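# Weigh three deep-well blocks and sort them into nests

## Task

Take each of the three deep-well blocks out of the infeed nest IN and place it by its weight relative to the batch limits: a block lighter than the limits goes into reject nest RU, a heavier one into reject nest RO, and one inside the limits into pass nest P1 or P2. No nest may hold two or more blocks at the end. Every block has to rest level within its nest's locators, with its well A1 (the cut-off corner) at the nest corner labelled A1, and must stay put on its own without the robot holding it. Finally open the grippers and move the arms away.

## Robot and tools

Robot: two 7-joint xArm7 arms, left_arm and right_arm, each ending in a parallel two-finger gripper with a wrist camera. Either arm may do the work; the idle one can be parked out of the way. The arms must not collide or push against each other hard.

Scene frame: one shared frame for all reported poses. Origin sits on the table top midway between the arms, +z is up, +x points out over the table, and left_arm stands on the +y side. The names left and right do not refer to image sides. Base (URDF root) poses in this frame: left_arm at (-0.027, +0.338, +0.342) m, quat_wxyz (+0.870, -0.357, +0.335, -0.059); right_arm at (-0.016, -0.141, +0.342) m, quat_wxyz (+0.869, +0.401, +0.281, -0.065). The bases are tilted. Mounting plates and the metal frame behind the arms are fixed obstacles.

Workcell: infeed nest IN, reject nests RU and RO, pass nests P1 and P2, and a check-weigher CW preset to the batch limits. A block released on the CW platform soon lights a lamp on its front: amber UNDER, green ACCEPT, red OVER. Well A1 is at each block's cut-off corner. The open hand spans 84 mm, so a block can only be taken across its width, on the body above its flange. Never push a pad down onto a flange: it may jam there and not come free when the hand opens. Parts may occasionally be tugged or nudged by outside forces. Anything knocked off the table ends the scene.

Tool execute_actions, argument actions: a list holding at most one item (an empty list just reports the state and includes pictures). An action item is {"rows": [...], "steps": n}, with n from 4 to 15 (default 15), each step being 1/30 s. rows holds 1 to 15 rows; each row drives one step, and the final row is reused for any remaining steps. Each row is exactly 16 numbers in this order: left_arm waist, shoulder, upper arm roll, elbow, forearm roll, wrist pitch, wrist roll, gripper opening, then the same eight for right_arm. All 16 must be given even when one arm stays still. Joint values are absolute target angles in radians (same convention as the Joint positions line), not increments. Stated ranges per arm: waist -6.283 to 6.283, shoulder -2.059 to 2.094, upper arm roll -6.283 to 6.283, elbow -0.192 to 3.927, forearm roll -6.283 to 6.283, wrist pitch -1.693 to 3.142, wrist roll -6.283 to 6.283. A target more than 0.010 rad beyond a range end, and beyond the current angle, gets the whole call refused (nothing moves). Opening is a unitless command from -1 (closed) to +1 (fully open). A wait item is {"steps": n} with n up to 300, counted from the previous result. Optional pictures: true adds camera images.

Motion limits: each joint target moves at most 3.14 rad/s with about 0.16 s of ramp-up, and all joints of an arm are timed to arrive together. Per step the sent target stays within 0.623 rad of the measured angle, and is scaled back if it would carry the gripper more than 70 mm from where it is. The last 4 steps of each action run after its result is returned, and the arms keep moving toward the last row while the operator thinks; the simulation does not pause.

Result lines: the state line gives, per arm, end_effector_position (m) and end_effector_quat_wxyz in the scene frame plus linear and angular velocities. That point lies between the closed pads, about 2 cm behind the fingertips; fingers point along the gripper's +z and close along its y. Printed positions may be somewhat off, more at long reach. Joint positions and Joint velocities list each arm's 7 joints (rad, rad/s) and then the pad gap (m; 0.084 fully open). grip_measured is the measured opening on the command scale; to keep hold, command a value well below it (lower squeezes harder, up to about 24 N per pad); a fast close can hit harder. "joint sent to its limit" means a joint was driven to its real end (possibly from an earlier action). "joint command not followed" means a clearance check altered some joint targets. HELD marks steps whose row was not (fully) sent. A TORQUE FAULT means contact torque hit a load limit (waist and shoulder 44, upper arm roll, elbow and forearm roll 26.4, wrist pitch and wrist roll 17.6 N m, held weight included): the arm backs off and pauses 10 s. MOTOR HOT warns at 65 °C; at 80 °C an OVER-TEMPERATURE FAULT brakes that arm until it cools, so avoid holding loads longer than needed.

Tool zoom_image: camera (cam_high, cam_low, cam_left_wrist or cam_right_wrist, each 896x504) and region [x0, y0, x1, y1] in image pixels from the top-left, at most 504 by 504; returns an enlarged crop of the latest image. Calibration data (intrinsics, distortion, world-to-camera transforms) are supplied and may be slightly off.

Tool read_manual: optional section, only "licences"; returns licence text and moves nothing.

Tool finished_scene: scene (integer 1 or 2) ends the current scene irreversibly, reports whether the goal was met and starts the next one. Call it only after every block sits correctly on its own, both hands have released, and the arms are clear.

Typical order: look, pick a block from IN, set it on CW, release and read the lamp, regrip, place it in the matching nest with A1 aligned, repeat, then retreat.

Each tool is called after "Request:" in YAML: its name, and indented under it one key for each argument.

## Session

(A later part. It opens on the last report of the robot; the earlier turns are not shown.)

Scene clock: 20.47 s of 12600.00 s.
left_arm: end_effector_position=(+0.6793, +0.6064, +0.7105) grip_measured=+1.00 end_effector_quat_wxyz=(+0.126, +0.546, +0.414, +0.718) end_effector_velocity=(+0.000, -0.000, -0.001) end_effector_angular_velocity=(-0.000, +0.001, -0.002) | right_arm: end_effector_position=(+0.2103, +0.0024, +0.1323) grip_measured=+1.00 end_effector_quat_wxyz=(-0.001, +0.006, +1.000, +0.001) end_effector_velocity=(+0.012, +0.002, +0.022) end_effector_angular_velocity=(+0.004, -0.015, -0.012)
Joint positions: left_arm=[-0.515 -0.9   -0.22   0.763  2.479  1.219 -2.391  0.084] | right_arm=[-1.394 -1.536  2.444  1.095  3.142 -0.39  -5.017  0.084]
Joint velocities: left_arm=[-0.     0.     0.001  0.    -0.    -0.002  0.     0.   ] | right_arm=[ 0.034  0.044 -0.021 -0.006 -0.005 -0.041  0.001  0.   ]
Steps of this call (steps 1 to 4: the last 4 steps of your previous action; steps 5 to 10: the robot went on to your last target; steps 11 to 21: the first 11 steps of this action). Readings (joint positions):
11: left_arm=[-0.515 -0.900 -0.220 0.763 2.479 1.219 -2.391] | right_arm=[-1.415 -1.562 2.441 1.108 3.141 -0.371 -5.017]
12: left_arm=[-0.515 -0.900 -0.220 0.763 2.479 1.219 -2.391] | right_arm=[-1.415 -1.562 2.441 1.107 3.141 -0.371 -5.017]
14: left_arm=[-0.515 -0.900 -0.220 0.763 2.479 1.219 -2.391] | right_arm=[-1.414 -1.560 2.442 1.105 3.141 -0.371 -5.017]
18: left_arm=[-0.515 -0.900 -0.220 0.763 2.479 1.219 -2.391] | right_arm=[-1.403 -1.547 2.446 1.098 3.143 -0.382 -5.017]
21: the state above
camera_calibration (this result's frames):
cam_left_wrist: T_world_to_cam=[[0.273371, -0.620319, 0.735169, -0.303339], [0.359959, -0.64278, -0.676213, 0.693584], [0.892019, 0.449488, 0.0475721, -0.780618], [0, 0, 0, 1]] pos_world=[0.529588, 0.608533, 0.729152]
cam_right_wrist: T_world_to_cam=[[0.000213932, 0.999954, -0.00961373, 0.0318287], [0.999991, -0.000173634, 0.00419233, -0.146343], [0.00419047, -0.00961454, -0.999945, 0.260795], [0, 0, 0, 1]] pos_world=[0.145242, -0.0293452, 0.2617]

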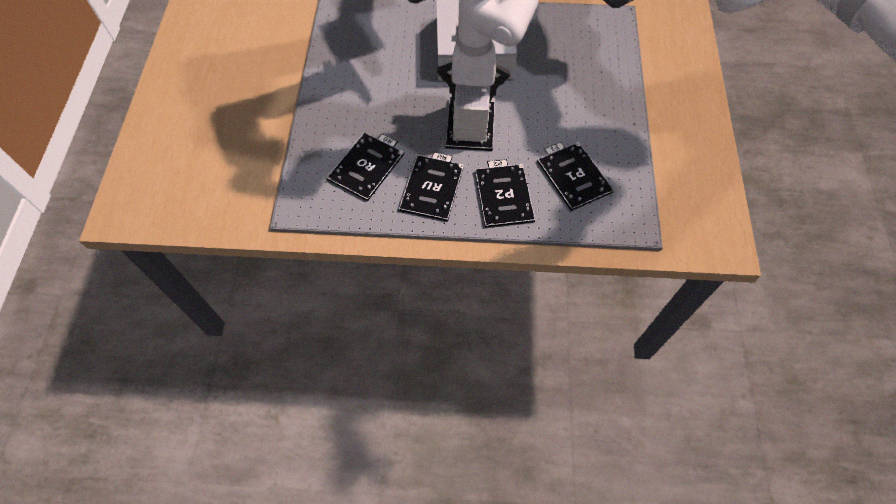

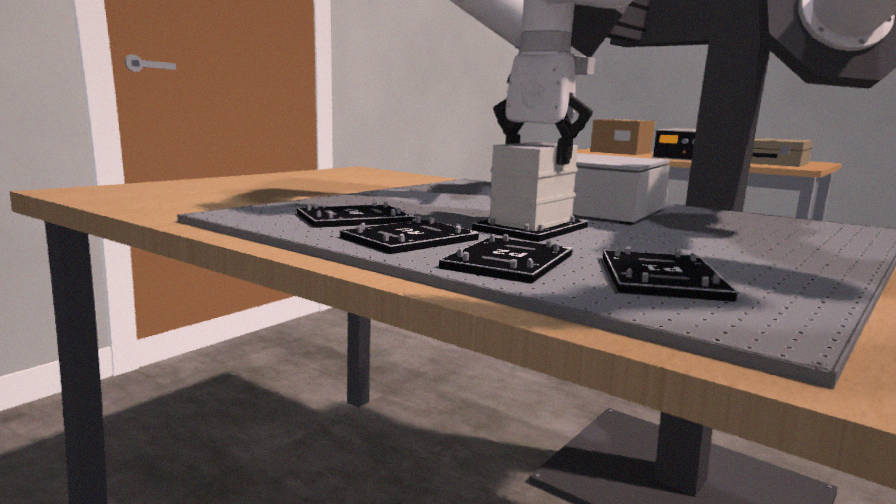

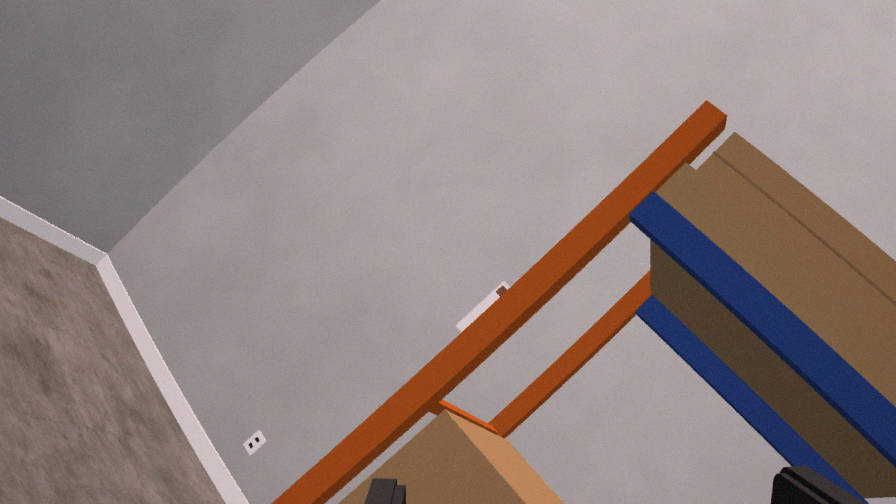

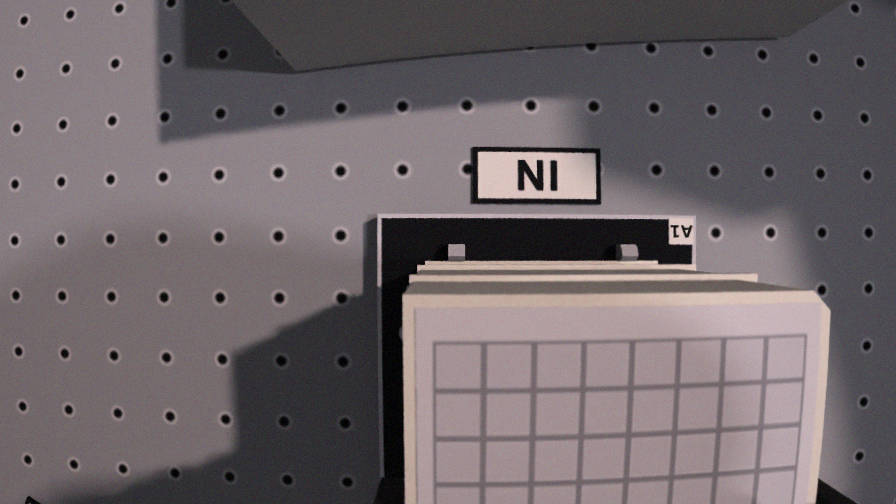

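Request:
execute_actions:
  actions:
    - {"rows":[[-0.515,-0.9,-0.22,0.763,2.479,1.219,-2.391,1,-1.3915,-1.5278,2.438,1.0916,3.1416,-0.3968,-5.022,1]],"steps":14}

Request:
execute_actions:
  actions:
    - {"rows":[[-0.515,-0.9,-0.22,0.763,2.479,1.219,-2.391,1,-1.3915,-1.5278,2.438,1.0916,3.1416,-0.3968,-5.022,0.4]],"steps":10}

Request:
execute_actions:
  actions:
    - {"rows":[[-0.515,-0.9,-0.22,0.763,2.479,1.219,-2.391,1,-1.378,-1.511,2.437,1.085,3.1416,-0.411,-5.022,0.4],[-0.515,-0.9,-0.22,0.763,2.479,1.219,-2.391,1,-1.36,-1.49,2.436,1.077,3.1416,-0.43,-5.022,0.4],[-0.515,-0.9,-0.22,0.763,2.479,1.219,-2.391,1,-1.3,-1.41,2.43,1.06,3.1416,-0.51,-5.03,0.4]],"steps":11}

Request:
execute_actions:
  actions:
    - {"rows":[[-0.515,-0.9,-0.22,0.763,2.479,1.219,-2.391,1,-1.61,-1.236,2.032,1.262,3.1416,-0.578,-5.405,0.4]],"steps":15}

Request:
execute_actions:
  actions:
    - {"rows":[[-0.515,-0.9,-0.22,0.763,2.479,1.219,-2.391,1,-1.845,-1.36,2.096,1.366,3.1416,-0.423,-5.405,0.4]],"steps":15}

Request:
execute_actions:
  actions:
    - {"rows":[[-0.515,-0.9,-0.22,0.763,2.479,1.219,-2.391,1,-1.86,-1.368,2.1,1.374,3.1416,-0.415,-5.405,0.4],[-0.515,-0.9,-0.22,0.763,2.479,1.219,-2.391,1,-1.87,-1.3735,2.102,1.3803,3.1416,-0.41,-5.405,0.4],[-0.515,-0.9,-0.22,0.763,2.479,1.219,-2.391,1,-1.88,-1.3793,2.1037,1.3871,3.1416,-0.4053,-5.405,0.4],[-0.515,-0.9,-0.22,0.763,2.479,1.219,-2.391,1,-1.8885,-1.3842,2.1053,1.3931,3.1416,-0.4012,-5.405,0.4]],"steps":15}
  pictures: true

Scene clock: 21.40 s of 12600.00 s.
left_arm: end_effector_position=(+0.6793, +0.6064, +0.7105) grip_measured=+1.00 end_effector_quat_wxyz=(+0.126, +0.546, +0.414, +0.718) end_effector_velocity=(-0.000, +0.000, -0.000) end_effector_angular_velocity=(-0.000, +0.000, -0.000) | right_arm: end_effector_position=(+0.2128, +0.0010, +0.1353) grip_measured=+1.00 end_effector_quat_wxyz=(-0.000, +0.006, +1.000, +0.000) end_effector_velocity=(-0.001, -0.001, -0.001) end_effector_angular_velocity=(-0.002, +0.001, -0.000)
Joint positions: left_arm=[-0.515 -0.9   -0.22   0.763  2.479  1.219 -2.391  0.084] | right_arm=[-1.391 -1.528  2.438  1.092  3.142 -0.397 -5.022  0.084]
Joint velocities: left_arm=[ 0.    -0.001  0.    -0.    -0.    -0.001  0.     0.   ] | right_arm=[-0.001 -0.001  0.001 -0.001  0.    -0.     0.     0.   ]
Steps of this call (steps 1 to 4: the last 4 steps of your previous action; steps 5 to 15: the robot went on to your last target; steps 16 to 18: nothing new was sent; steps 19 to 28: the first 10 steps of this action). Readings (joint positions):
19: left_arm=[-0.515 -0.900 -0.220 0.763 2.479 1.219 -2.391] | right_arm=[-1.393 -1.534 2.442 1.094 3.142 -0.394 -5.017]
20: left_arm=[-0.515 -0.900 -0.220 0.763 2.479 1.219 -2.391] | right_arm=[-1.392 -1.532 2.441 1.093 3.142 -0.395 -5.019]
22: left_arm=[-0.515 -0.900 -0.220 0.763 2.479 1.219 -2.391] | right_arm=[-1.392 -1.529 2.438 1.092 3.142 -0.396 -5.021]
26: left_arm=[-0.515 -0.900 -0.220 0.763 2.479 1.219 -2.391] | right_arm=[-1.391 -1.528 2.438 1.092 3.142 -0.397 -5.022]
28: the state above

Scene clock: 21.73 s of 12600.00 s.
left_arm: end_effector_position=(+0.6793, +0.6064, +0.7105) grip_measured=+1.00 end_effector_quat_wxyz=(+0.126, +0.546, +0.414, +0.718) end_effector_velocity=(+0.001, -0.002, -0.001) end_effector_angular_velocity=(+0.001, +0.002, -0.003) | right_arm: end_effector_position=(+0.2128, +0.0010, +0.1353) grip_measured=+0.96 end_effector_quat_wxyz=(-0.000, +0.006, +1.000, +0.000) end_effector_velocity=(-0.001, -0.000, -0.000) end_effector_angular_velocity=(-0.000, +0.002, +0.001)
Joint positions: left_arm=[-0.515 -0.9   -0.22   0.763  2.479  1.219 -2.391  0.084] | right_arm=[-1.391 -1.528  2.438  1.092  3.142 -0.397 -5.022  0.083]
Joint velocities: left_arm=[ 0.     0.004  0.    -0.    -0.     0.001  0.     0.   ] | right_arm=[-0.001  0.     0.001 -0.     0.001  0.    -0.001  0.   ]
Steps of this call (steps 1 to 4: the last 4 steps of your previous action; steps 5 to 10: the first 6 steps of this action). Readings (joint positions):
5: left_arm=[-0.515 -0.900 -0.220 0.763 2.479 1.219 -2.391] | right_arm=[-1.391 -1.528 2.438 1.092 3.142 -0.397 -5.022]
6: left_arm=[-0.515 -0.900 -0.220 0.763 2.479 1.219 -2.391] | right_arm=[-1.391 -1.528 2.438 1.092 3.142 -0.397 -5.022]
8: left_arm=[-0.515 -0.900 -0.220 0.763 2.479 1.219 -2.391] | right_arm=[-1.391 -1.528 2.438 1.092 3.142 -0.397 -5.022]
10: the state above

Scene clock: 22.10 s of 12600.00 s.
left_arm: end_effector_position=(+0.6793, +0.6064, +0.7105) grip_measured=+1.00 end_effector_quat_wxyz=(+0.126, +0.546, +0.414, +0.718) end_effector_velocity=(-0.000, +0.002, -0.000) end_effector_angular_velocity=(-0.001, +0.000, +0.004) | right_arm: end_effector_position=(+0.2140, +0.0059, +0.1893) grip_measured=+0.96 end_effector_quat_wxyz=(-0.001, +0.005, +1.000, +0.007) end_effector_velocity=(+0.023, +0.100, +0.204) end_effector_angular_velocity=(+0.267, -0.053, +0.028)
Joint positions: left_arm=[-0.515 -0.9   -0.22   0.763  2.479  1.219 -2.391  0.084] | right_arm=[-1.305 -1.417  2.43   1.066  3.142 -0.499 -5.029  0.083]
Joint velocities: left_arm=[-0.    -0.002  0.002  0.001 -0.     0.002 -0.     0.   ] | right_arm=[ 0.299  0.385 -0.024  0.056  0.    -0.272 -0.026  0.   ]
Steps of this call (steps 1 to 4: the last 4 steps of your previous action; steps 5 to 11: the first 7 steps of this action). Readings (joint positions):
5: left_arm=[-0.515 -0.900 -0.220 0.763 2.479 1.219 -2.391] | right_arm=[-1.391 -1.527 2.438 1.091 3.142 -0.397 -5.022]
6: left_arm=[-0.515 -0.900 -0.220 0.763 2.479 1.219 -2.391] | right_arm=[-1.387 -1.523 2.438 1.088 3.142 -0.402 -5.022]
8: left_arm=[-0.515 -0.900 -0.220 0.763 2.479 1.219 -2.391] | right_arm=[-1.363 -1.492 2.436 1.074 3.142 -0.434 -5.023]
11: the state above

Scene clock: 22.60 s of 12600.00 s.
left_arm: end_effector_position=(+0.6793, +0.6064, +0.7105) grip_measured=+1.00 end_effector_quat_wxyz=(+0.126, +0.546, +0.414, +0.718) end_effector_velocity=(-0.000, -0.001, +0.001) end_effector_angular_velocity=(+0.000, -0.001, -0.002) | right_arm: end_effector_position=(+0.3687, -0.0475, +0.1857) grip_measured=+0.96 end_effector_quat_wxyz=(-0.003, +0.079, +0.997, +0.009) end_effector_velocity=(+0.462, -0.328, -0.061) end_effector_angular_velocity=(-0.138, -0.039, -0.473)
Joint positions: left_arm=[-0.515 -0.9   -0.22   0.763  2.479  1.219 -2.391  0.084] | right_arm=[-1.537 -1.278  2.126  1.214  3.141 -0.561 -5.314  0.083]
Joint velocities: left_arm=[-0.     0.001 -0.002  0.     0.    -0.001  0.     0.   ] | right_arm=[-0.717  0.41  -0.931  0.459 -0.002 -0.158 -0.861 -0.   ]
Steps of this call (steps 1 to 4: the last 4 steps of your previous action; steps 5 to 15: the first 11 steps of this action). Readings (joint positions):
5: left_arm=[-0.515 -0.900 -0.220 0.763 2.479 1.219 -2.391] | right_arm=[-1.301 -1.410 2.429 1.059 3.142 -0.510 -5.031]
6: left_arm=[-0.515 -0.900 -0.220 0.763 2.479 1.219 -2.391] | right_arm=[-1.308 -1.408 2.424 1.064 3.142 -0.512 -5.041]
8: left_arm=[-0.515 -0.900 -0.220 0.763 2.479 1.219 -2.391] | right_arm=[-1.355 -1.383 2.370 1.097 3.144 -0.523 -5.102]
12: left_arm=[-0.515 -0.900 -0.220 0.763 2.479 1.219 -2.391] | right_arm=[-1.464 -1.319 2.220 1.167 3.141 -0.545 -5.226]
15: the state above

Scene clock: 23.10 s of 12600.00 s.
left_arm: end_effector_position=(+0.6793, +0.6064, +0.7105) grip_measured=+1.00 end_effector_quat_wxyz=(+0.126, +0.546, +0.414, +0.718) end_effector_velocity=(+0.000, -0.001, +0.000) end_effector_angular_velocity=(+0.000, -0.001, -0.002) | right_arm: end_effector_position=(+0.4115, -0.0873, +0.0769) grip_measured=+0.96 end_effector_quat_wxyz=(-0.003, +0.101, +0.995, -0.004) end_effector_velocity=(+0.072, +0.066, +0.043) end_effector_angular_velocity=(+0.144, -0.158, +0.003)
Joint positions: left_arm=[-0.515 -0.9   -0.22   0.763  2.479  1.219 -2.391  0.084] | right_arm=[-1.848 -1.362  2.097  1.361  3.142 -0.424 -5.405  0.083]
Joint velocities: left_arm=[-0.     0.002 -0.001  0.001 -0.    -0.    -0.     0.   ] | right_arm=[ 0.063  0.044 -0.001  0.113 -0.     0.024 -0.001  0.   ]
Steps of this call (steps 1 to 4: the last 4 steps of your previous action; steps 5 to 15: the first 11 steps of this action). Readings (joint positions):
5: left_arm=[-0.515 -0.900 -0.220 0.763 2.479 1.219 -2.391] | right_arm=[-1.612 -1.236 2.027 1.259 3.140 -0.576 -5.400]
6: left_arm=[-0.515 -0.900 -0.220 0.763 2.479 1.219 -2.391] | right_arm=[-1.620 -1.240 2.032 1.265 3.141 -0.570 -5.402]
8: left_arm=[-0.515 -0.900 -0.220 0.763 2.479 1.219 -2.391] | right_arm=[-1.681 -1.276 2.059 1.302 3.142 -0.524 -5.403]
12: left_arm=[-0.515 -0.900 -0.220 0.763 2.479 1.219 -2.391] | right_arm=[-1.833 -1.356 2.095 1.352 3.142 -0.435 -5.405]
15: the state above

Scene clock: 23.60 s of 12600.00 s.
left_arm: end_effector_position=(+0.6793, +0.6064, +0.7105) grip_measured=+1.00 end_effector_quat_wxyz=(+0.126, +0.546, +0.414, +0.718) end_effector_velocity=(-0.000, -0.000, +0.000) end_effector_angular_velocity=(+0.000, -0.001, +0.001) | right_arm: end_effector_position=(+0.4148, -0.0847, +0.0617) grip_measured=+0.96 end_effector_quat_wxyz=(-0.000, +0.101, +0.995, -0.000) end_effector_velocity=(+0.000, +0.001, -0.001) end_effector_angular_velocity=(+0.002, -0.002, +0.001)
Joint positions: left_arm=[-0.515 -0.9   -0.22   0.763  2.479  1.219 -2.391  0.084] | right_arm=[-1.887 -1.383  2.104  1.393  3.142 -0.403 -5.405  0.083]
Joint velocities: left_arm=[-0.     0.    -0.001 -0.     0.     0.002  0.     0.   ] | right_arm=[-0.001 -0.001  0.001  0.     0.     0.003 -0.     0.   ]
Steps of this call (steps 1 to 4: the last 4 steps of your previous action; steps 5 to 15: the first 11 steps of this action). Readings (joint positions):
5: left_arm=[-0.515 -0.900 -0.220 0.763 2.479 1.219 -2.391] | right_arm=[-1.843 -1.359 2.097 1.368 3.142 -0.423 -5.405]
6: left_arm=[-0.515 -0.900 -0.220 0.763 2.479 1.219 -2.391] | right_arm=[-1.847 -1.361 2.098 1.371 3.142 -0.420 -5.405]
8: left_arm=[-0.515 -0.900 -0.220 0.763 2.479 1.219 -2.391] | right_arm=[-1.865 -1.371 2.101 1.380 3.142 -0.412 -5.405]
12: left_arm=[-0.515 -0.900 -0.220 0.763 2.479 1.219 -2.391] | right_arm=[-1.887 -1.383 2.104 1.392 3.142 -0.403 -5.405]
15: the state above
camera_calibration (this result's frames):
cam_left_wrist: T_world_to_cam=[[0.273371, -0.620319, 0.735169, -0.303339], [0.359959, -0.642779, -0.676213, 0.693584], [0.892019, 0.449488, 0.0475721, -0.780618], [0, 0, 0, 1]] pos_world=[0.529588, 0.608533, 0.729152]
cam_right_wrist: T_world_to_cam=[[0.190641, 0.981577, -0.0127324, 0.0379455], [0.981656, -0.190589, 0.00515558, -0.359181], [0.00263395, -0.0134817, -0.999906, 0.188814], [0, 0, 0, 1]] pos_world=[0.344861, -0.103157, 0.191131]

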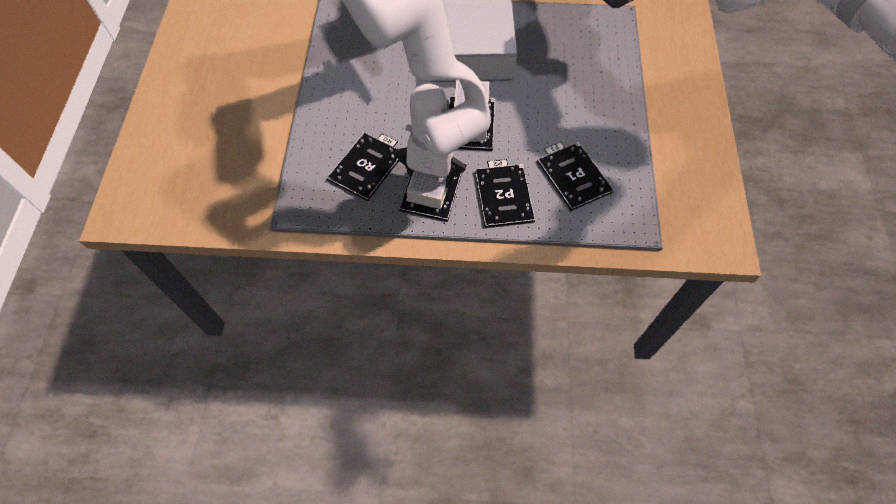

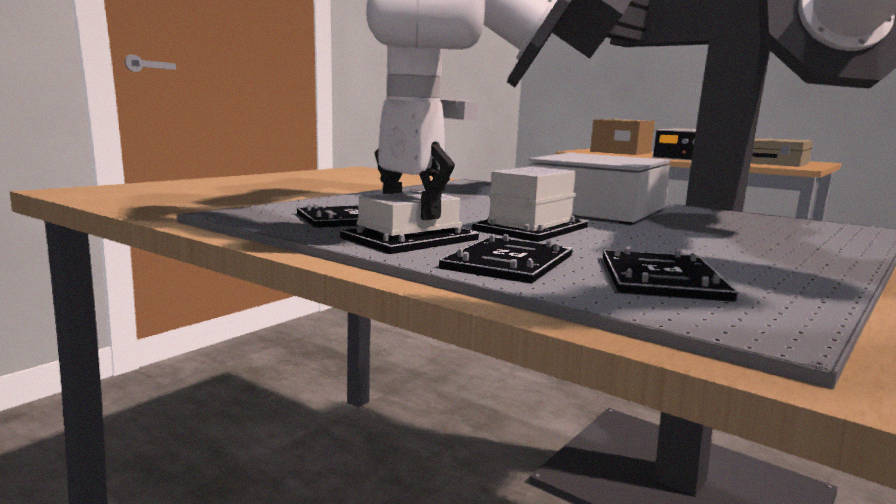

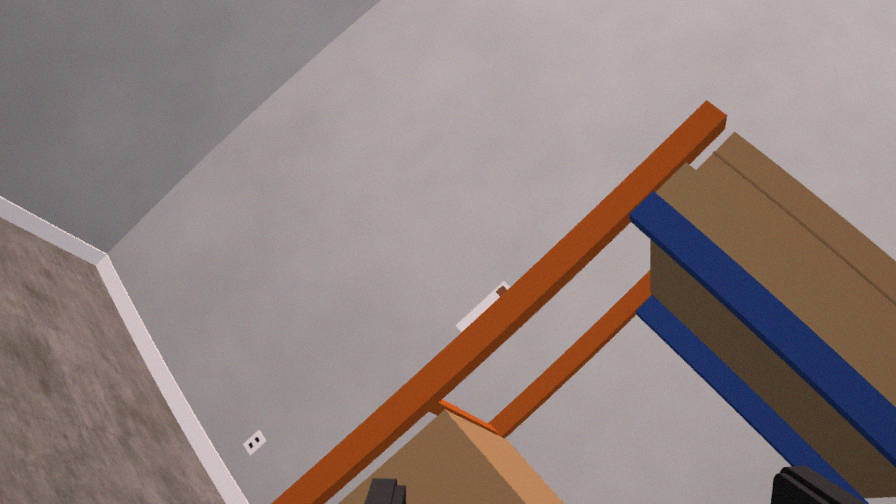

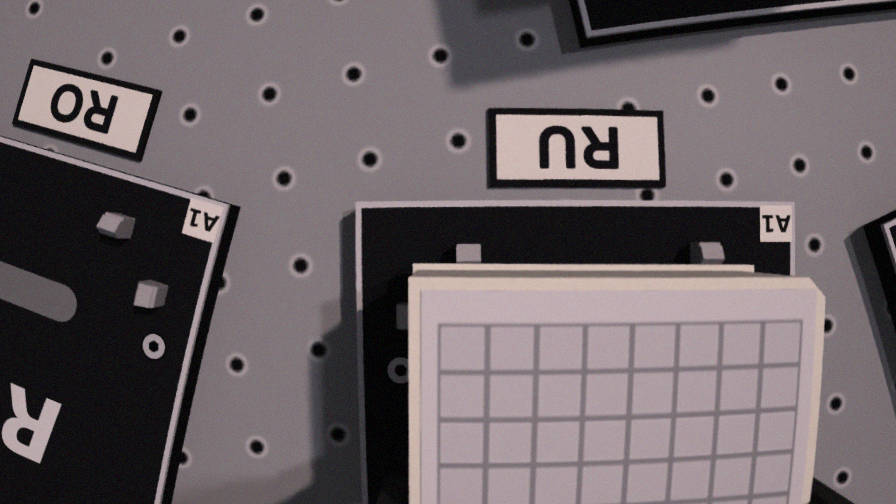

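Request:
execute_actions:
  actions:
    - {"rows":[[-0.515,-0.9,-0.22,0.763,2.479,1.219,-2.391,1,-1.8905,-1.3853,2.1056,1.3983,3.1416,-0.4042,-5.405,0.4],[-0.515,-0.9,-0.22,0.763,2.479,1.219,-2.391,1,-1.8905,-1.3853,2.1056,1.3983,3.1416,-0.4042,-5.405,0.4],[-0.515,-0.9,-0.22,0.763,2.479,1.219,-2.391,1,-1.8905,-1.3853,2.1056,1.3983,3.1416,-0.4042,-5.405,0.4],[-0.515,-0.9,-0.22,0.763,2.479,1.219,-2.391,1,-1.8954,-1.3882,2.1065,1.4017,3.1416,-0.4019,-5.405,0.4],[-0.515,-0.9,-0.22,0.763,2.479,1.219,-2.391,1,-1.9003,-1.391,2.1074,1.4051,3.1416,-0.3996,-5.405,0.4],[-0.515,-0.9,-0.22,0.763,2.479,1.219,-2.391,1,-1.9052,-1.3939,2.1083,1.4086,3.1416,-0.3974,-5.405,0.4],[-0.515,-0.9,-0.22,0.763,2.479,1.219,-2.391,1,-1.9101,-1.3967,2.1092,1.412,3.1416,-0.3951,-5.405,0.4],[-0.515,-0.9,-0.22,0.763,2.479,1.219,-2.391,1,-1.9125,-1.3982,2.1097,1.4137,3.1416,-0.3939,-5.405,0.4]],"steps":15}

Request:
execute_actions:
  actions:
    - {"rows":[[-0.515,-0.9,-0.22,0.763,2.479,1.219,-2.391,1,-1.9125,-1.3982,2.1097,1.4137,3.1416,-0.3939,-5.405,1]],"steps":14}
  pictures: true

Request:
execute_actions:
  actions:
    - {"rows":[[-0.515,-0.9,-0.22,0.763,2.479,1.219,-2.391,1,-1.9052,-1.3939,2.1083,1.4086,3.1416,-0.3974,-5.405,1],[-0.515,-0.9,-0.22,0.763,2.479,1.219,-2.391,1,-1.8954,-1.3882,2.1065,1.4017,3.1416,-0.4019,-5.405,1],[-0.515,-0.9,-0.22,0.763,2.479,1.219,-2.391,1,-1.885,-1.382,2.1046,1.3945,3.1416,-0.4067,-5.405,1],[-0.515,-0.9,-0.22,0.763,2.479,1.219,-2.391,1,-1.872,-1.3746,2.1023,1.3855,3.1416,-0.413,-5.405,1],[-0.515,-0.9,-0.22,0.763,2.479,1.219,-2.391,1,-1.86,-1.368,2.0995,1.3785,3.1416,-0.419,-5.405,1],[-0.515,-0.9,-0.22,0.763,2.479,1.219,-2.391,1,-1.847,-1.361,2.0963,1.3712,3.1416,-0.426,-5.405,1],[-0.515,-0.9,-0.22,0.763,2.479,1.219,-2.391,1,-1.822,-1.348,2.09,1.358,3.1416,-0.441,-5.405,1]],"steps":14}
  pictures: true

Scene clock: 24.47 s of 12600.00 s.
left_arm: end_effector_position=(+0.6793, +0.6064, +0.7105) grip_measured=+1.00 end_effector_quat_wxyz=(+0.126, +0.546, +0.414, +0.718) end_effector_velocity=(-0.000, +0.001, -0.000) end_effector_angular_velocity=(-0.000, +0.000, +0.000) | right_arm: end_effector_position=(+0.4160, -0.0828, +0.0529) grip_measured=+0.96 end_effector_quat_wxyz=(+0.000, +0.100, +0.995, +0.001) end_effector_velocity=(-0.000, -0.001, -0.000) end_effector_angular_velocity=(-0.006, +0.007, -0.002)
Joint positions: left_arm=[-0.515 -0.9   -0.22   0.763  2.479  1.219 -2.391  0.084] | right_arm=[-1.911 -1.397  2.11   1.414  3.141 -0.394 -5.406  0.083]
Joint velocities: left_arm=[-0.    -0.001  0.001 -0.001 -0.    -0.    -0.     0.   ] | right_arm=[-0.006 -0.003  0.     0.01  -0.    -0.014  0.001 -0.   ]
Steps of this call (steps 1 to 4: the last 4 steps of your previous action; steps 5 to 15: the robot went on to your last target; steps 16 to 26: the first 11 steps of this action). Readings (joint positions):
16: left_arm=[-0.515 -0.900 -0.220 0.763 2.479 1.219 -2.391] | right_arm=[-1.888 -1.384 2.105 1.394 3.142 -0.402 -5.405]
17: left_arm=[-0.515 -0.900 -0.220 0.763 2.479 1.219 -2.391] | right_arm=[-1.889 -1.384 2.105 1.395 3.142 -0.403 -5.405]
19: left_arm=[-0.515 -0.900 -0.220 0.763 2.479 1.219 -2.391] | right_arm=[-1.891 -1.385 2.105 1.397 3.142 -0.404 -5.405]
23: left_arm=[-0.515 -0.900 -0.220 0.763 2.479 1.219 -2.391] | right_arm=[-1.905 -1.394 2.110 1.409 3.141 -0.395 -5.406]
26: the state above

Scene clock: 24.93 s of 12600.00 s.
left_arm: end_effector_position=(+0.6793, +0.6064, +0.7105) grip_measured=+1.00 end_effector_quat_wxyz=(+0.126, +0.546, +0.414, +0.718) end_effector_velocity=(-0.000, +0.000, +0.000) end_effector_angular_velocity=(+0.000, -0.001, -0.001) | right_arm: end_effector_position=(+0.4148, -0.0837, +0.0513) grip_measured=+1.00 end_effector_quat_wxyz=(-0.001, +0.101, +0.995, +0.000) end_effector_velocity=(+0.001, -0.001, +0.003) end_effector_angular_velocity=(-0.004, +0.000, +0.005)
Joint positions: left_arm=[-0.515 -0.9   -0.22   0.763  2.479  1.219 -2.391  0.084] | right_arm=[-1.914 -1.399  2.111  1.413  3.142 -0.393 -5.405  0.084]
Joint velocities: left_arm=[ 0.    -0.002 -0.    -0.     0.    -0.002  0.     0.   ] | right_arm=[ 0.006  0.003 -0.002 -0.    -0.004 -0.009 -0.001  0.   ]
Steps of this call (steps 1 to 4: the last 4 steps of your previous action; steps 5 to 14: the first 10 steps of this action). Readings (joint positions):
5: left_arm=[-0.515 -0.900 -0.220 0.763 2.479 1.219 -2.391] | right_arm=[-1.911 -1.397 2.110 1.414 3.142 -0.395 -5.405]
6: left_arm=[-0.515 -0.900 -0.220 0.763 2.479 1.219 -2.391] | right_arm=[-1.911 -1.397 2.110 1.414 3.142 -0.395 -5.405]
8: left_arm=[-0.515 -0.900 -0.220 0.763 2.479 1.219 -2.391] | right_arm=[-1.913 -1.398 2.110 1.414 3.142 -0.393 -5.405]
12: left_arm=[-0.515 -0.900 -0.220 0.763 2.479 1.219 -2.391] | right_arm=[-1.914 -1.399 2.111 1.413 3.142 -0.392 -5.405]
14: the state above
camera_calibration (this result's frames):
cam_left_wrist: T_world_to_cam=[[0.273371, -0.620319, 0.735169, -0.303339], [0.359959, -0.642779, -0.676213, 0.693584], [0.892019, 0.449488, 0.0475722, -0.780618], [0, 0, 0, 1]] pos_world=[0.529588, 0.608533, 0.729152]
cam_right_wrist: T_world_to_cam=[[0.189649, 0.981782, -0.0117453, 0.0371245], [0.98185, -0.189609, 0.00445274, -0.358857], [0.00214461, -0.0123766, -0.999921, 0.178689], [0, 0, 0, 1]] pos_world=[0.34492, -0.102279, 0.180709]

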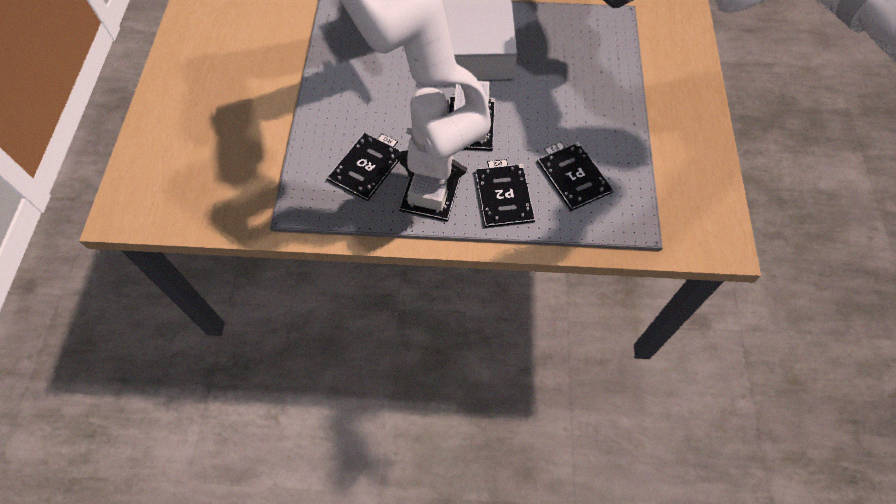

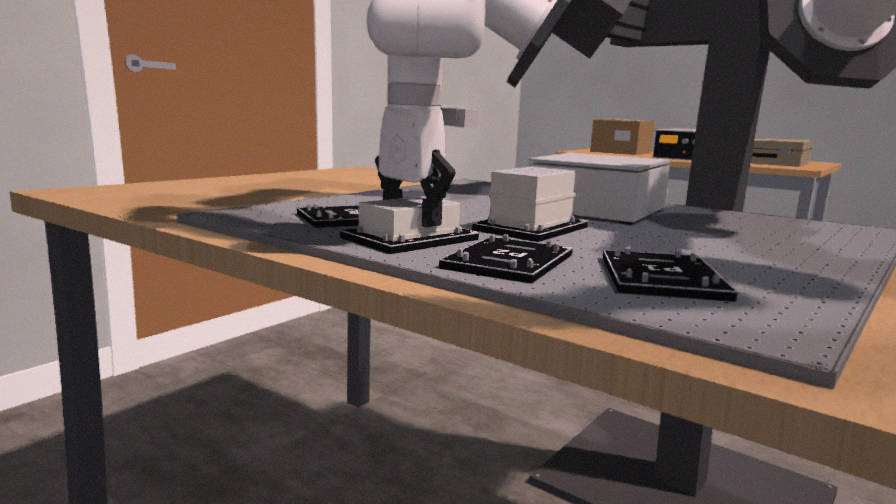

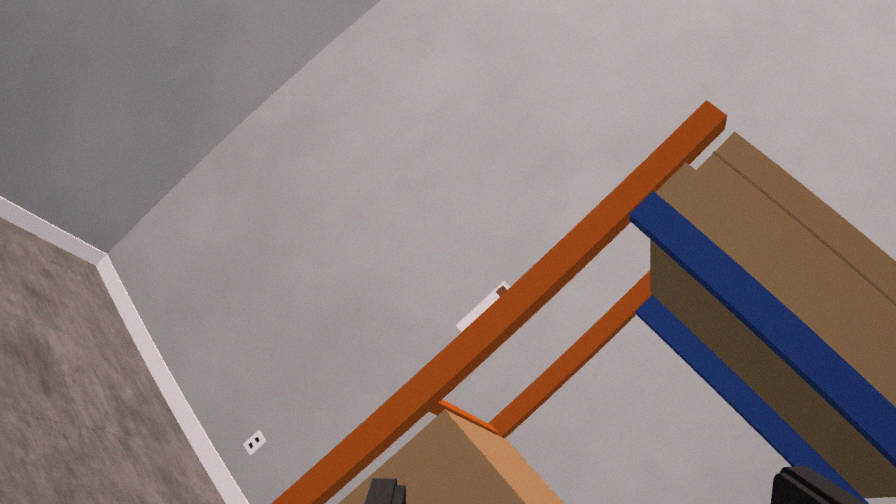

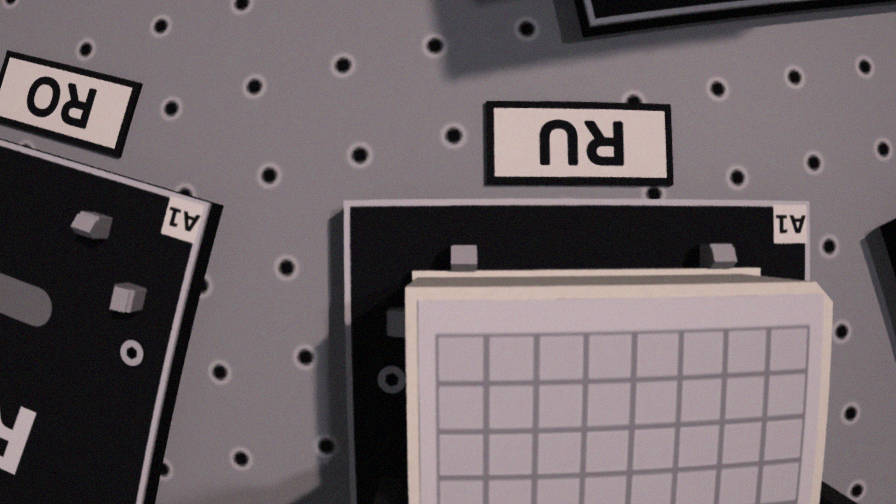

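Scene clock: 25.40 s of 12600.00 s.
left_arm: end_effector_position=(+0.6793, +0.6064, +0.7105) grip_measured=+1.00 end_effector_quat_wxyz=(+0.126, +0.546, +0.414, +0.718) end_effector_velocity=(+0.000, -0.002, +0.000) end_effector_angular_velocity=(+0.001, +0.000, -0.004) | right_arm: end_effector_position=(+0.4174, -0.0836, +0.0877) grip_measured=+1.00 end_effector_quat_wxyz=(+0.002, +0.101, +0.995, +0.000) end_effector_velocity=(+0.031, +0.028, +0.091) end_effector_angular_velocity=(+0.057, -0.069, +0.004)
Joint positions: left_arm=[-0.515 -0.9   -0.22   0.763  2.479  1.219 -2.391  0.084] | right_arm=[-1.827 -1.35   2.091  1.362  3.141 -0.438 -5.405  0.084]
Joint velocities: left_arm=[-0.     0.003 -0.001  0.     0.    -0.001  0.     0.   ] | right_arm=[ 0.201  0.108 -0.04  -0.046  0.    -0.089  0.001  0.   ]
Steps of this call (steps 1 to 4: the last 4 steps of your previous action; steps 5 to 14: the first 10 steps of this action). Readings (joint positions):
5: left_arm=[-0.515 -0.900 -0.220 0.763 2.479 1.219 -2.391] | right_arm=[-1.913 -1.398 2.110 1.413 3.142 -0.394 -5.405]
6: left_arm=[-0.515 -0.900 -0.220 0.763 2.479 1.219 -2.391] | right_arm=[-1.910 -1.397 2.109 1.411 3.142 -0.395 -5.405]
8: left_arm=[-0.515 -0.900 -0.220 0.763 2.479 1.219 -2.391] | right_arm=[-1.898 -1.389 2.106 1.401 3.142 -0.401 -5.405]
12: left_arm=[-0.515 -0.900 -0.220 0.763 2.479 1.219 -2.391] | right_arm=[-1.850 -1.363 2.096 1.372 3.141 -0.426 -5.405]
14: the state above
camera_calibration (this result's frames):
cam_left_wrist: T_world_to_cam=[[0.273371, -0.620319, 0.735169, -0.303339], [0.359959, -0.642779, -0.676213, 0.693584], [0.892019, 0.449488, 0.047572, -0.780618], [0, 0, 0, 1]] pos_world=[0.529588, 0.608533, 0.729152]
cam_right_wrist: T_world_to_cam=[[0.189932, 0.981727, -0.0117402, 0.0368545], [0.981778, -0.18984, 0.00857388, -0.361943], [0.00618845, -0.0131547, -0.999894, 0.213351], [0, 0, 0, 1]] pos_world=[0.347027, -0.102086, 0.216865]

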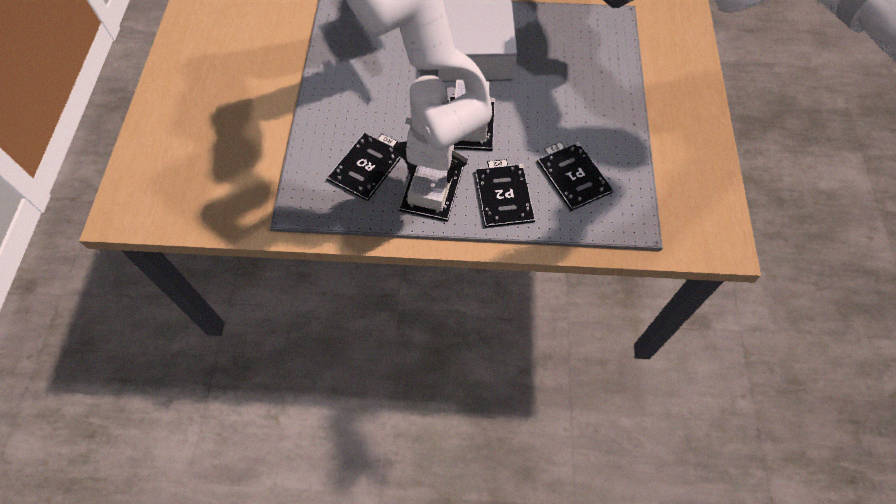

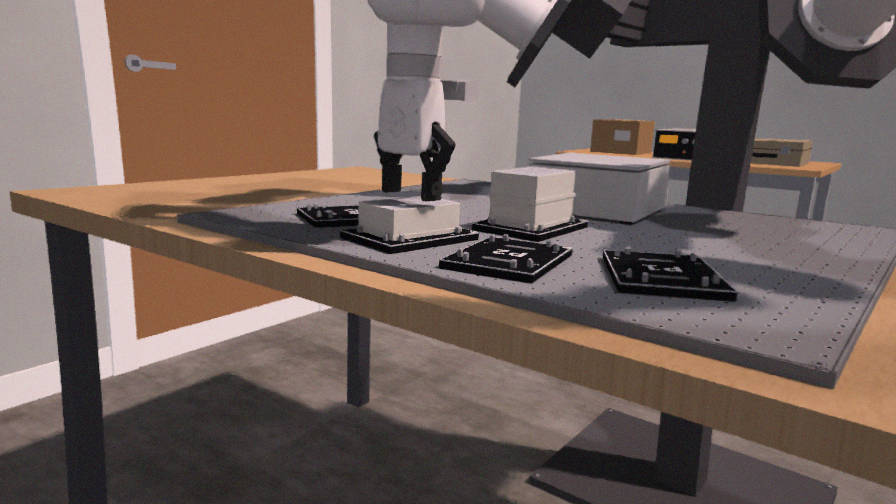

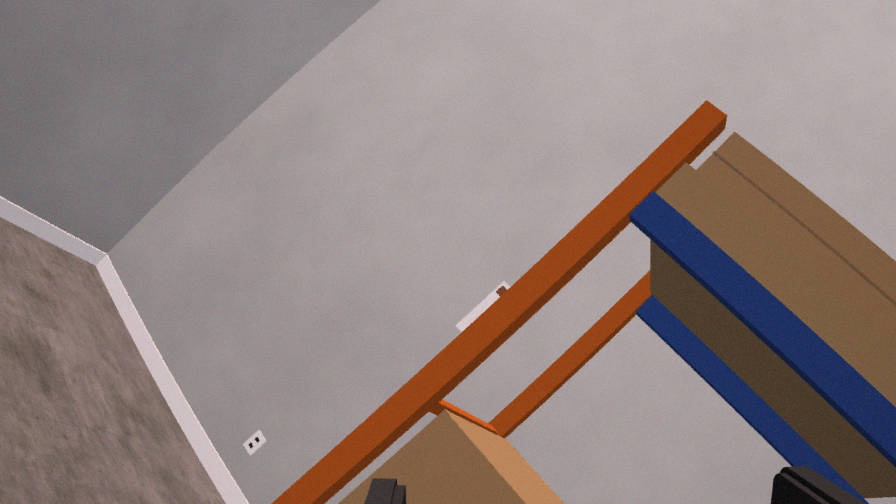

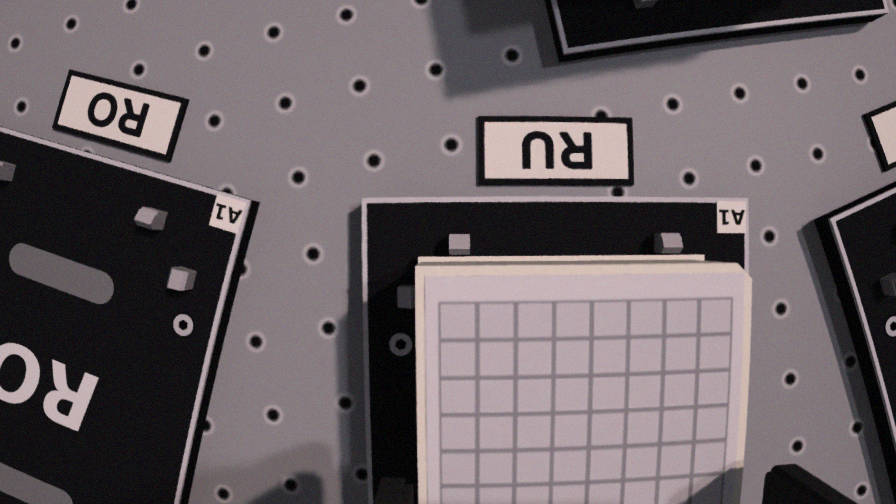

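Good.

Request:
execute_actions:
  actions:
    - {"rows":[[-0.515,-0.9,-0.22,0.763,2.479,1.219,-2.391,1,-1.67,-1.27,2.05,1.29,3.1416,-0.54,-5.405,1]],"steps":9}

Request:
execute_actions:
  actions:
    - {"rows":[[-0.515,-0.9,-0.22,0.763,2.479,1.219,-2.391,1,-1.347,-1.478,2.44,1.0734,3.1416,-0.445,-5.017,1]],"steps":15}

Request:
execute_actions:
  actions:
    - {"rows":[[-0.515,-0.9,-0.22,0.763,2.479,1.219,-2.391,1,-1.4157,-1.5629,2.4427,1.1078,3.1416,-0.3705,-5.017,1]],"steps":15}

Request:
execute_actions:
  actions:
    - {"steps":8}
  pictures: true

Scene clock: 25.80 s of 12600.00 s.
left_arm: end_effector_position=(+0.6793, +0.6064, +0.7105) grip_measured=+1.00 end_effector_quat_wxyz=(+0.126, +0.546, +0.414, +0.718) end_effector_velocity=(+0.000, -0.000, -0.001) end_effector_angular_velocity=(+0.000, +0.002, -0.001) | right_arm: end_effector_position=(+0.4158, -0.0865, +0.1352) grip_measured=+1.00 end_effector_quat_wxyz=(-0.001, +0.101, +0.995, -0.005) end_effector_velocity=(+0.095, +0.105, +0.491) end_effector_angular_velocity=(+0.256, -0.261, +0.020)
Joint positions: left_arm=[-0.515 -0.9   -0.22   0.763  2.479  1.219 -2.391  0.084] | right_arm=[-1.714 -1.292  2.06   1.305  3.141 -0.514 -5.405  0.084]
Joint velocities: left_arm=[-0.     0.     0.001 -0.001 -0.    -0.001 -0.     0.   ] | right_arm=[ 1.099  0.578 -0.263 -0.252 -0.003 -0.588  0.001  0.   ]
Steps of this call (steps 1 to 4: the last 4 steps of your previous action; steps 5 to 7: the robot went on to your last target; steps 8 to 12: the first 5 steps of this action). Readings (joint positions):
8: left_arm=[-0.515 -0.900 -0.220 0.763 2.479 1.219 -2.391] | right_arm=[-1.822 -1.348 2.090 1.357 3.142 -0.442 -5.405]
9: left_arm=[-0.515 -0.900 -0.220 0.763 2.479 1.219 -2.391] | right_arm=[-1.814 -1.344 2.087 1.352 3.142 -0.448 -5.405]
11: left_arm=[-0.515 -0.900 -0.220 0.763 2.479 1.219 -2.391] | right_arm=[-1.754 -1.313 2.070 1.318 3.142 -0.491 -5.405]
12: the state above

Scene clock: 26.30 s of 12600.00 s.
left_arm: end_effector_position=(+0.6793, +0.6064, +0.7105) grip_measured=+1.00 end_effector_quat_wxyz=(+0.126, +0.546, +0.414, +0.718) end_effector_velocity=(+0.000, +0.002, -0.000) end_effector_angular_velocity=(-0.001, +0.000, +0.002) | right_arm: end_effector_position=(+0.2659, -0.0006, +0.1634) grip_measured=+1.00 end_effector_quat_wxyz=(-0.004, +0.030, +0.999, +0.010) end_effector_velocity=(-0.546, +0.105, -0.007) end_effector_angular_velocity=(-0.097, -0.020, +0.500)
Joint positions: left_arm=[-0.515 -0.9   -0.22   0.763  2.479  1.219 -2.391  0.084] | right_arm=[-1.436 -1.422  2.335  1.134  3.142 -0.47  -5.123  0.084]
Joint velocities: left_arm=[ 0.    -0.001  0.002  0.001 -0.    -0.001 -0.     0.   ] | right_arm=[ 0.844 -0.532  1.015 -0.553  0.002  0.234  0.988  0.   ]
Steps of this call (steps 1 to 4: the last 4 steps of your previous action; steps 5 to 15: the first 11 steps of this action). Readings (joint positions):
5: left_arm=[-0.515 -0.900 -0.220 0.763 2.479 1.219 -2.391] | right_arm=[-1.667 -1.270 2.051 1.291 3.142 -0.539 -5.404]
6: left_arm=[-0.515 -0.900 -0.220 0.763 2.479 1.219 -2.391] | right_arm=[-1.663 -1.275 2.056 1.284 3.141 -0.535 -5.393]
8: left_arm=[-0.515 -0.900 -0.220 0.763 2.479 1.219 -2.391] | right_arm=[-1.621 -1.303 2.104 1.252 3.140 -0.521 -5.337]
12: left_arm=[-0.515 -0.900 -0.220 0.763 2.479 1.219 -2.391] | right_arm=[-1.517 -1.370 2.238 1.187 3.142 -0.493 -5.219]
15: the state above

Scene clock: 26.80 s of 12600.00 s.
left_arm: end_effector_position=(+0.6793, +0.6064, +0.7105) grip_measured=+1.00 end_effector_quat_wxyz=(+0.126, +0.546, +0.414, +0.718) end_effector_velocity=(-0.000, -0.001, -0.000) end_effector_angular_velocity=(+0.001, -0.000, -0.001) | right_arm: end_effector_position=(+0.2120, +0.0022, +0.1206) grip_measured=+1.00 end_effector_quat_wxyz=(+0.000, +0.007, +1.000, +0.001) end_effector_velocity=(-0.001, +0.016, +0.009) end_effector_angular_velocity=(+0.035, -0.007, +0.011)
Joint positions: left_arm=[-0.515 -0.9   -0.22   0.763  2.479  1.219 -2.391  0.084] | right_arm=[-1.416 -1.562  2.441  1.109  3.141 -0.371 -5.017  0.084]
Joint velocities: left_arm=[ 0.    -0.    -0.001 -0.002  0.    -0.     0.     0.   ] | right_arm=[ 0.018  0.013  0.012  0.012  0.002  0.002  0.    -0.   ]
Steps of this call (steps 1 to 4: the last 4 steps of your previous action; steps 5 to 15: the first 11 steps of this action). Readings (joint positions):
5: left_arm=[-0.515 -0.900 -0.220 0.763 2.479 1.219 -2.391] | right_arm=[-1.348 -1.480 2.444 1.074 3.143 -0.446 -5.022]
6: left_arm=[-0.515 -0.900 -0.220 0.763 2.479 1.219 -2.391] | right_arm=[-1.354 -1.488 2.442 1.079 3.142 -0.436 -5.020]
8: left_arm=[-0.515 -0.900 -0.220 0.763 2.479 1.219 -2.391] | right_arm=[-1.393 -1.532 2.437 1.101 3.141 -0.394 -5.018]
12: left_arm=[-0.515 -0.900 -0.220 0.763 2.479 1.219 -2.391] | right_arm=[-1.420 -1.564 2.439 1.104 3.141 -0.372 -5.017]
15: the state above

Scene clock: 27.07 s of 12600.00 s.
left_arm: end_effector_position=(+0.6793, +0.6064, +0.7105) grip_measured=+1.00 end_effector_quat_wxyz=(+0.126, +0.546, +0.414, +0.718) end_effector_velocity=(+0.000, +0.001, -0.001) end_effector_angular_velocity=(-0.001, +0.001, +0.001) | right_arm: end_effector_position=(+0.2112, +0.0019, +0.1203) grip_measured=+1.00 end_effector_quat_wxyz=(-0.000, +0.006, +1.000, +0.000) end_effector_velocity=(-0.001, -0.000, -0.001) end_effector_angular_velocity=(-0.001, -0.001, +0.002)
Joint positions: left_arm=[-0.515 -0.9   -0.22   0.763  2.479  1.219 -2.391  0.084] | right_arm=[-1.416 -1.562  2.442  1.108  3.142 -0.371 -5.017  0.084]
Joint velocities: left_arm=[-0.    -0.001  0.002  0.     0.    -0.002  0.     0.   ] | right_arm=[ 0.002 -0.003  0.001 -0.     0.     0.001  0.    -0.   ]
Kept back: nothing.
Steps of this call (steps 1 to 4: the last 4 steps of your previous action; steps 5 to 8: the robot went on to your last target). Readings (joint positions):
1: left_arm=[-0.515 -0.900 -0.220 0.763 2.479 1.219 -2.391] | right_arm=[-1.416 -1.561 2.441 1.109 3.141 -0.371 -5.017]
2: left_arm=[-0.515 -0.900 -0.220 0.763 2.479 1.219 -2.391] | right_arm=[-1.416 -1.561 2.442 1.109 3.142 -0.371 -5.017]
4: left_arm=[-0.515 -0.900 -0.220 0.763 2.479 1.219 -2.391] | right_arm=[-1.416 -1.562 2.442 1.108 3.142 -0.371 -5.017]
8: the state above
camera_calibration (this result's frames):
cam_left_wrist: T_world_to_cam=[[0.273371, -0.620319, 0.735169, -0.303339], [0.359959, -0.64278, -0.676213, 0.693584], [0.892019, 0.449488, 0.0475722, -0.780618], [0, 0, 0, 1]] pos_world=[0.529588, 0.608533, 0.729152]
cam_right_wrist: T_world_to_cam=[[0.000946518, 0.999933, -0.0115137, 0.0323756], [0.999984, -0.000883195, 0.00550368, -0.14741], [0.00549315, -0.0115187, -0.999919, 0.248537], [0, 0, 0, 1]] pos_world=[0.146012, -0.0296408, 0.2497]

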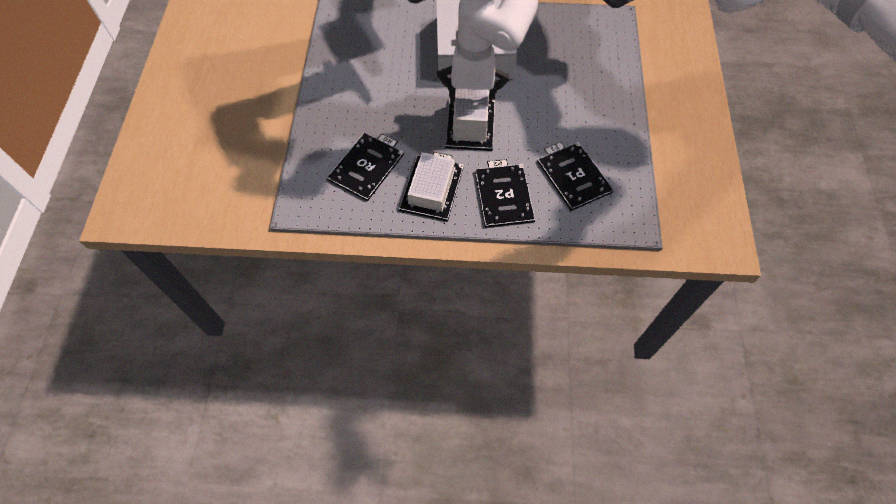

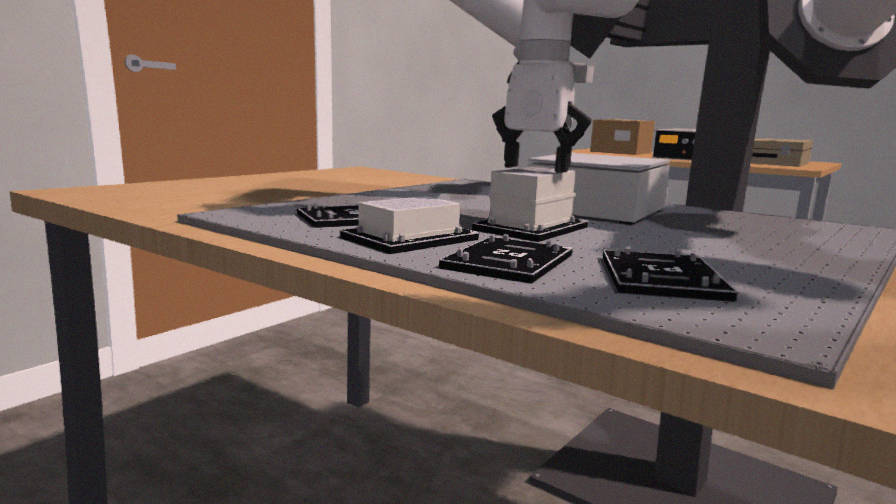

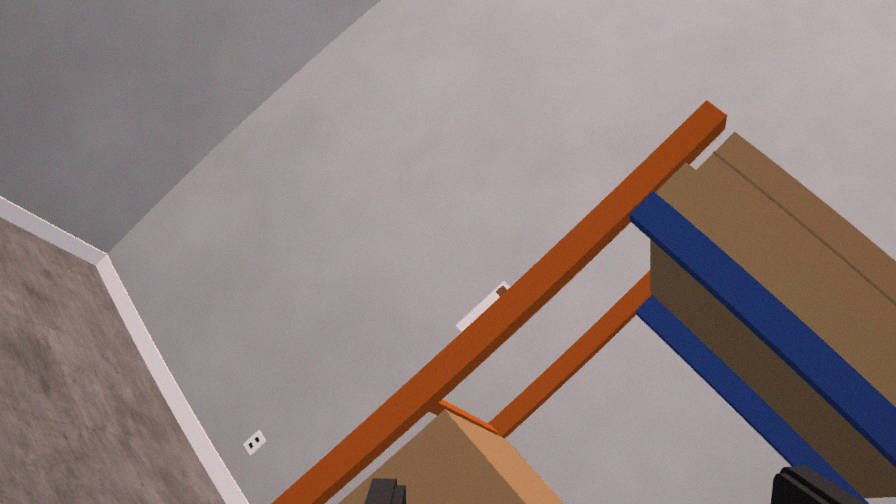

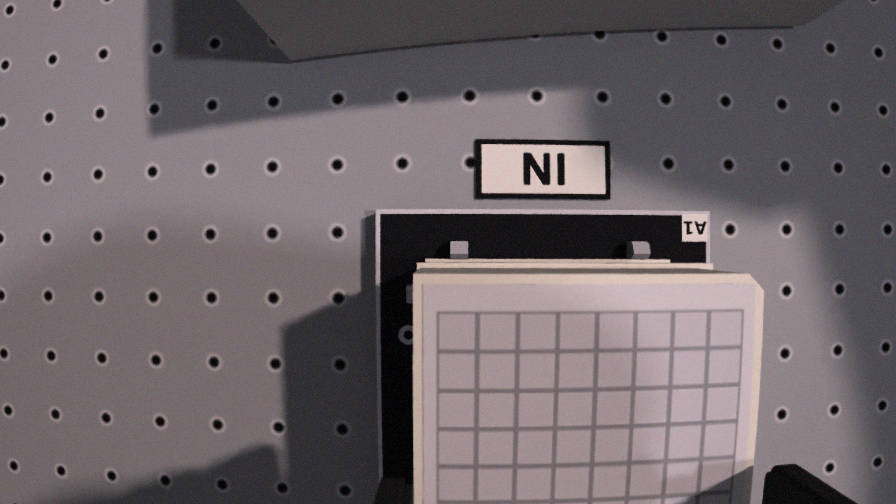

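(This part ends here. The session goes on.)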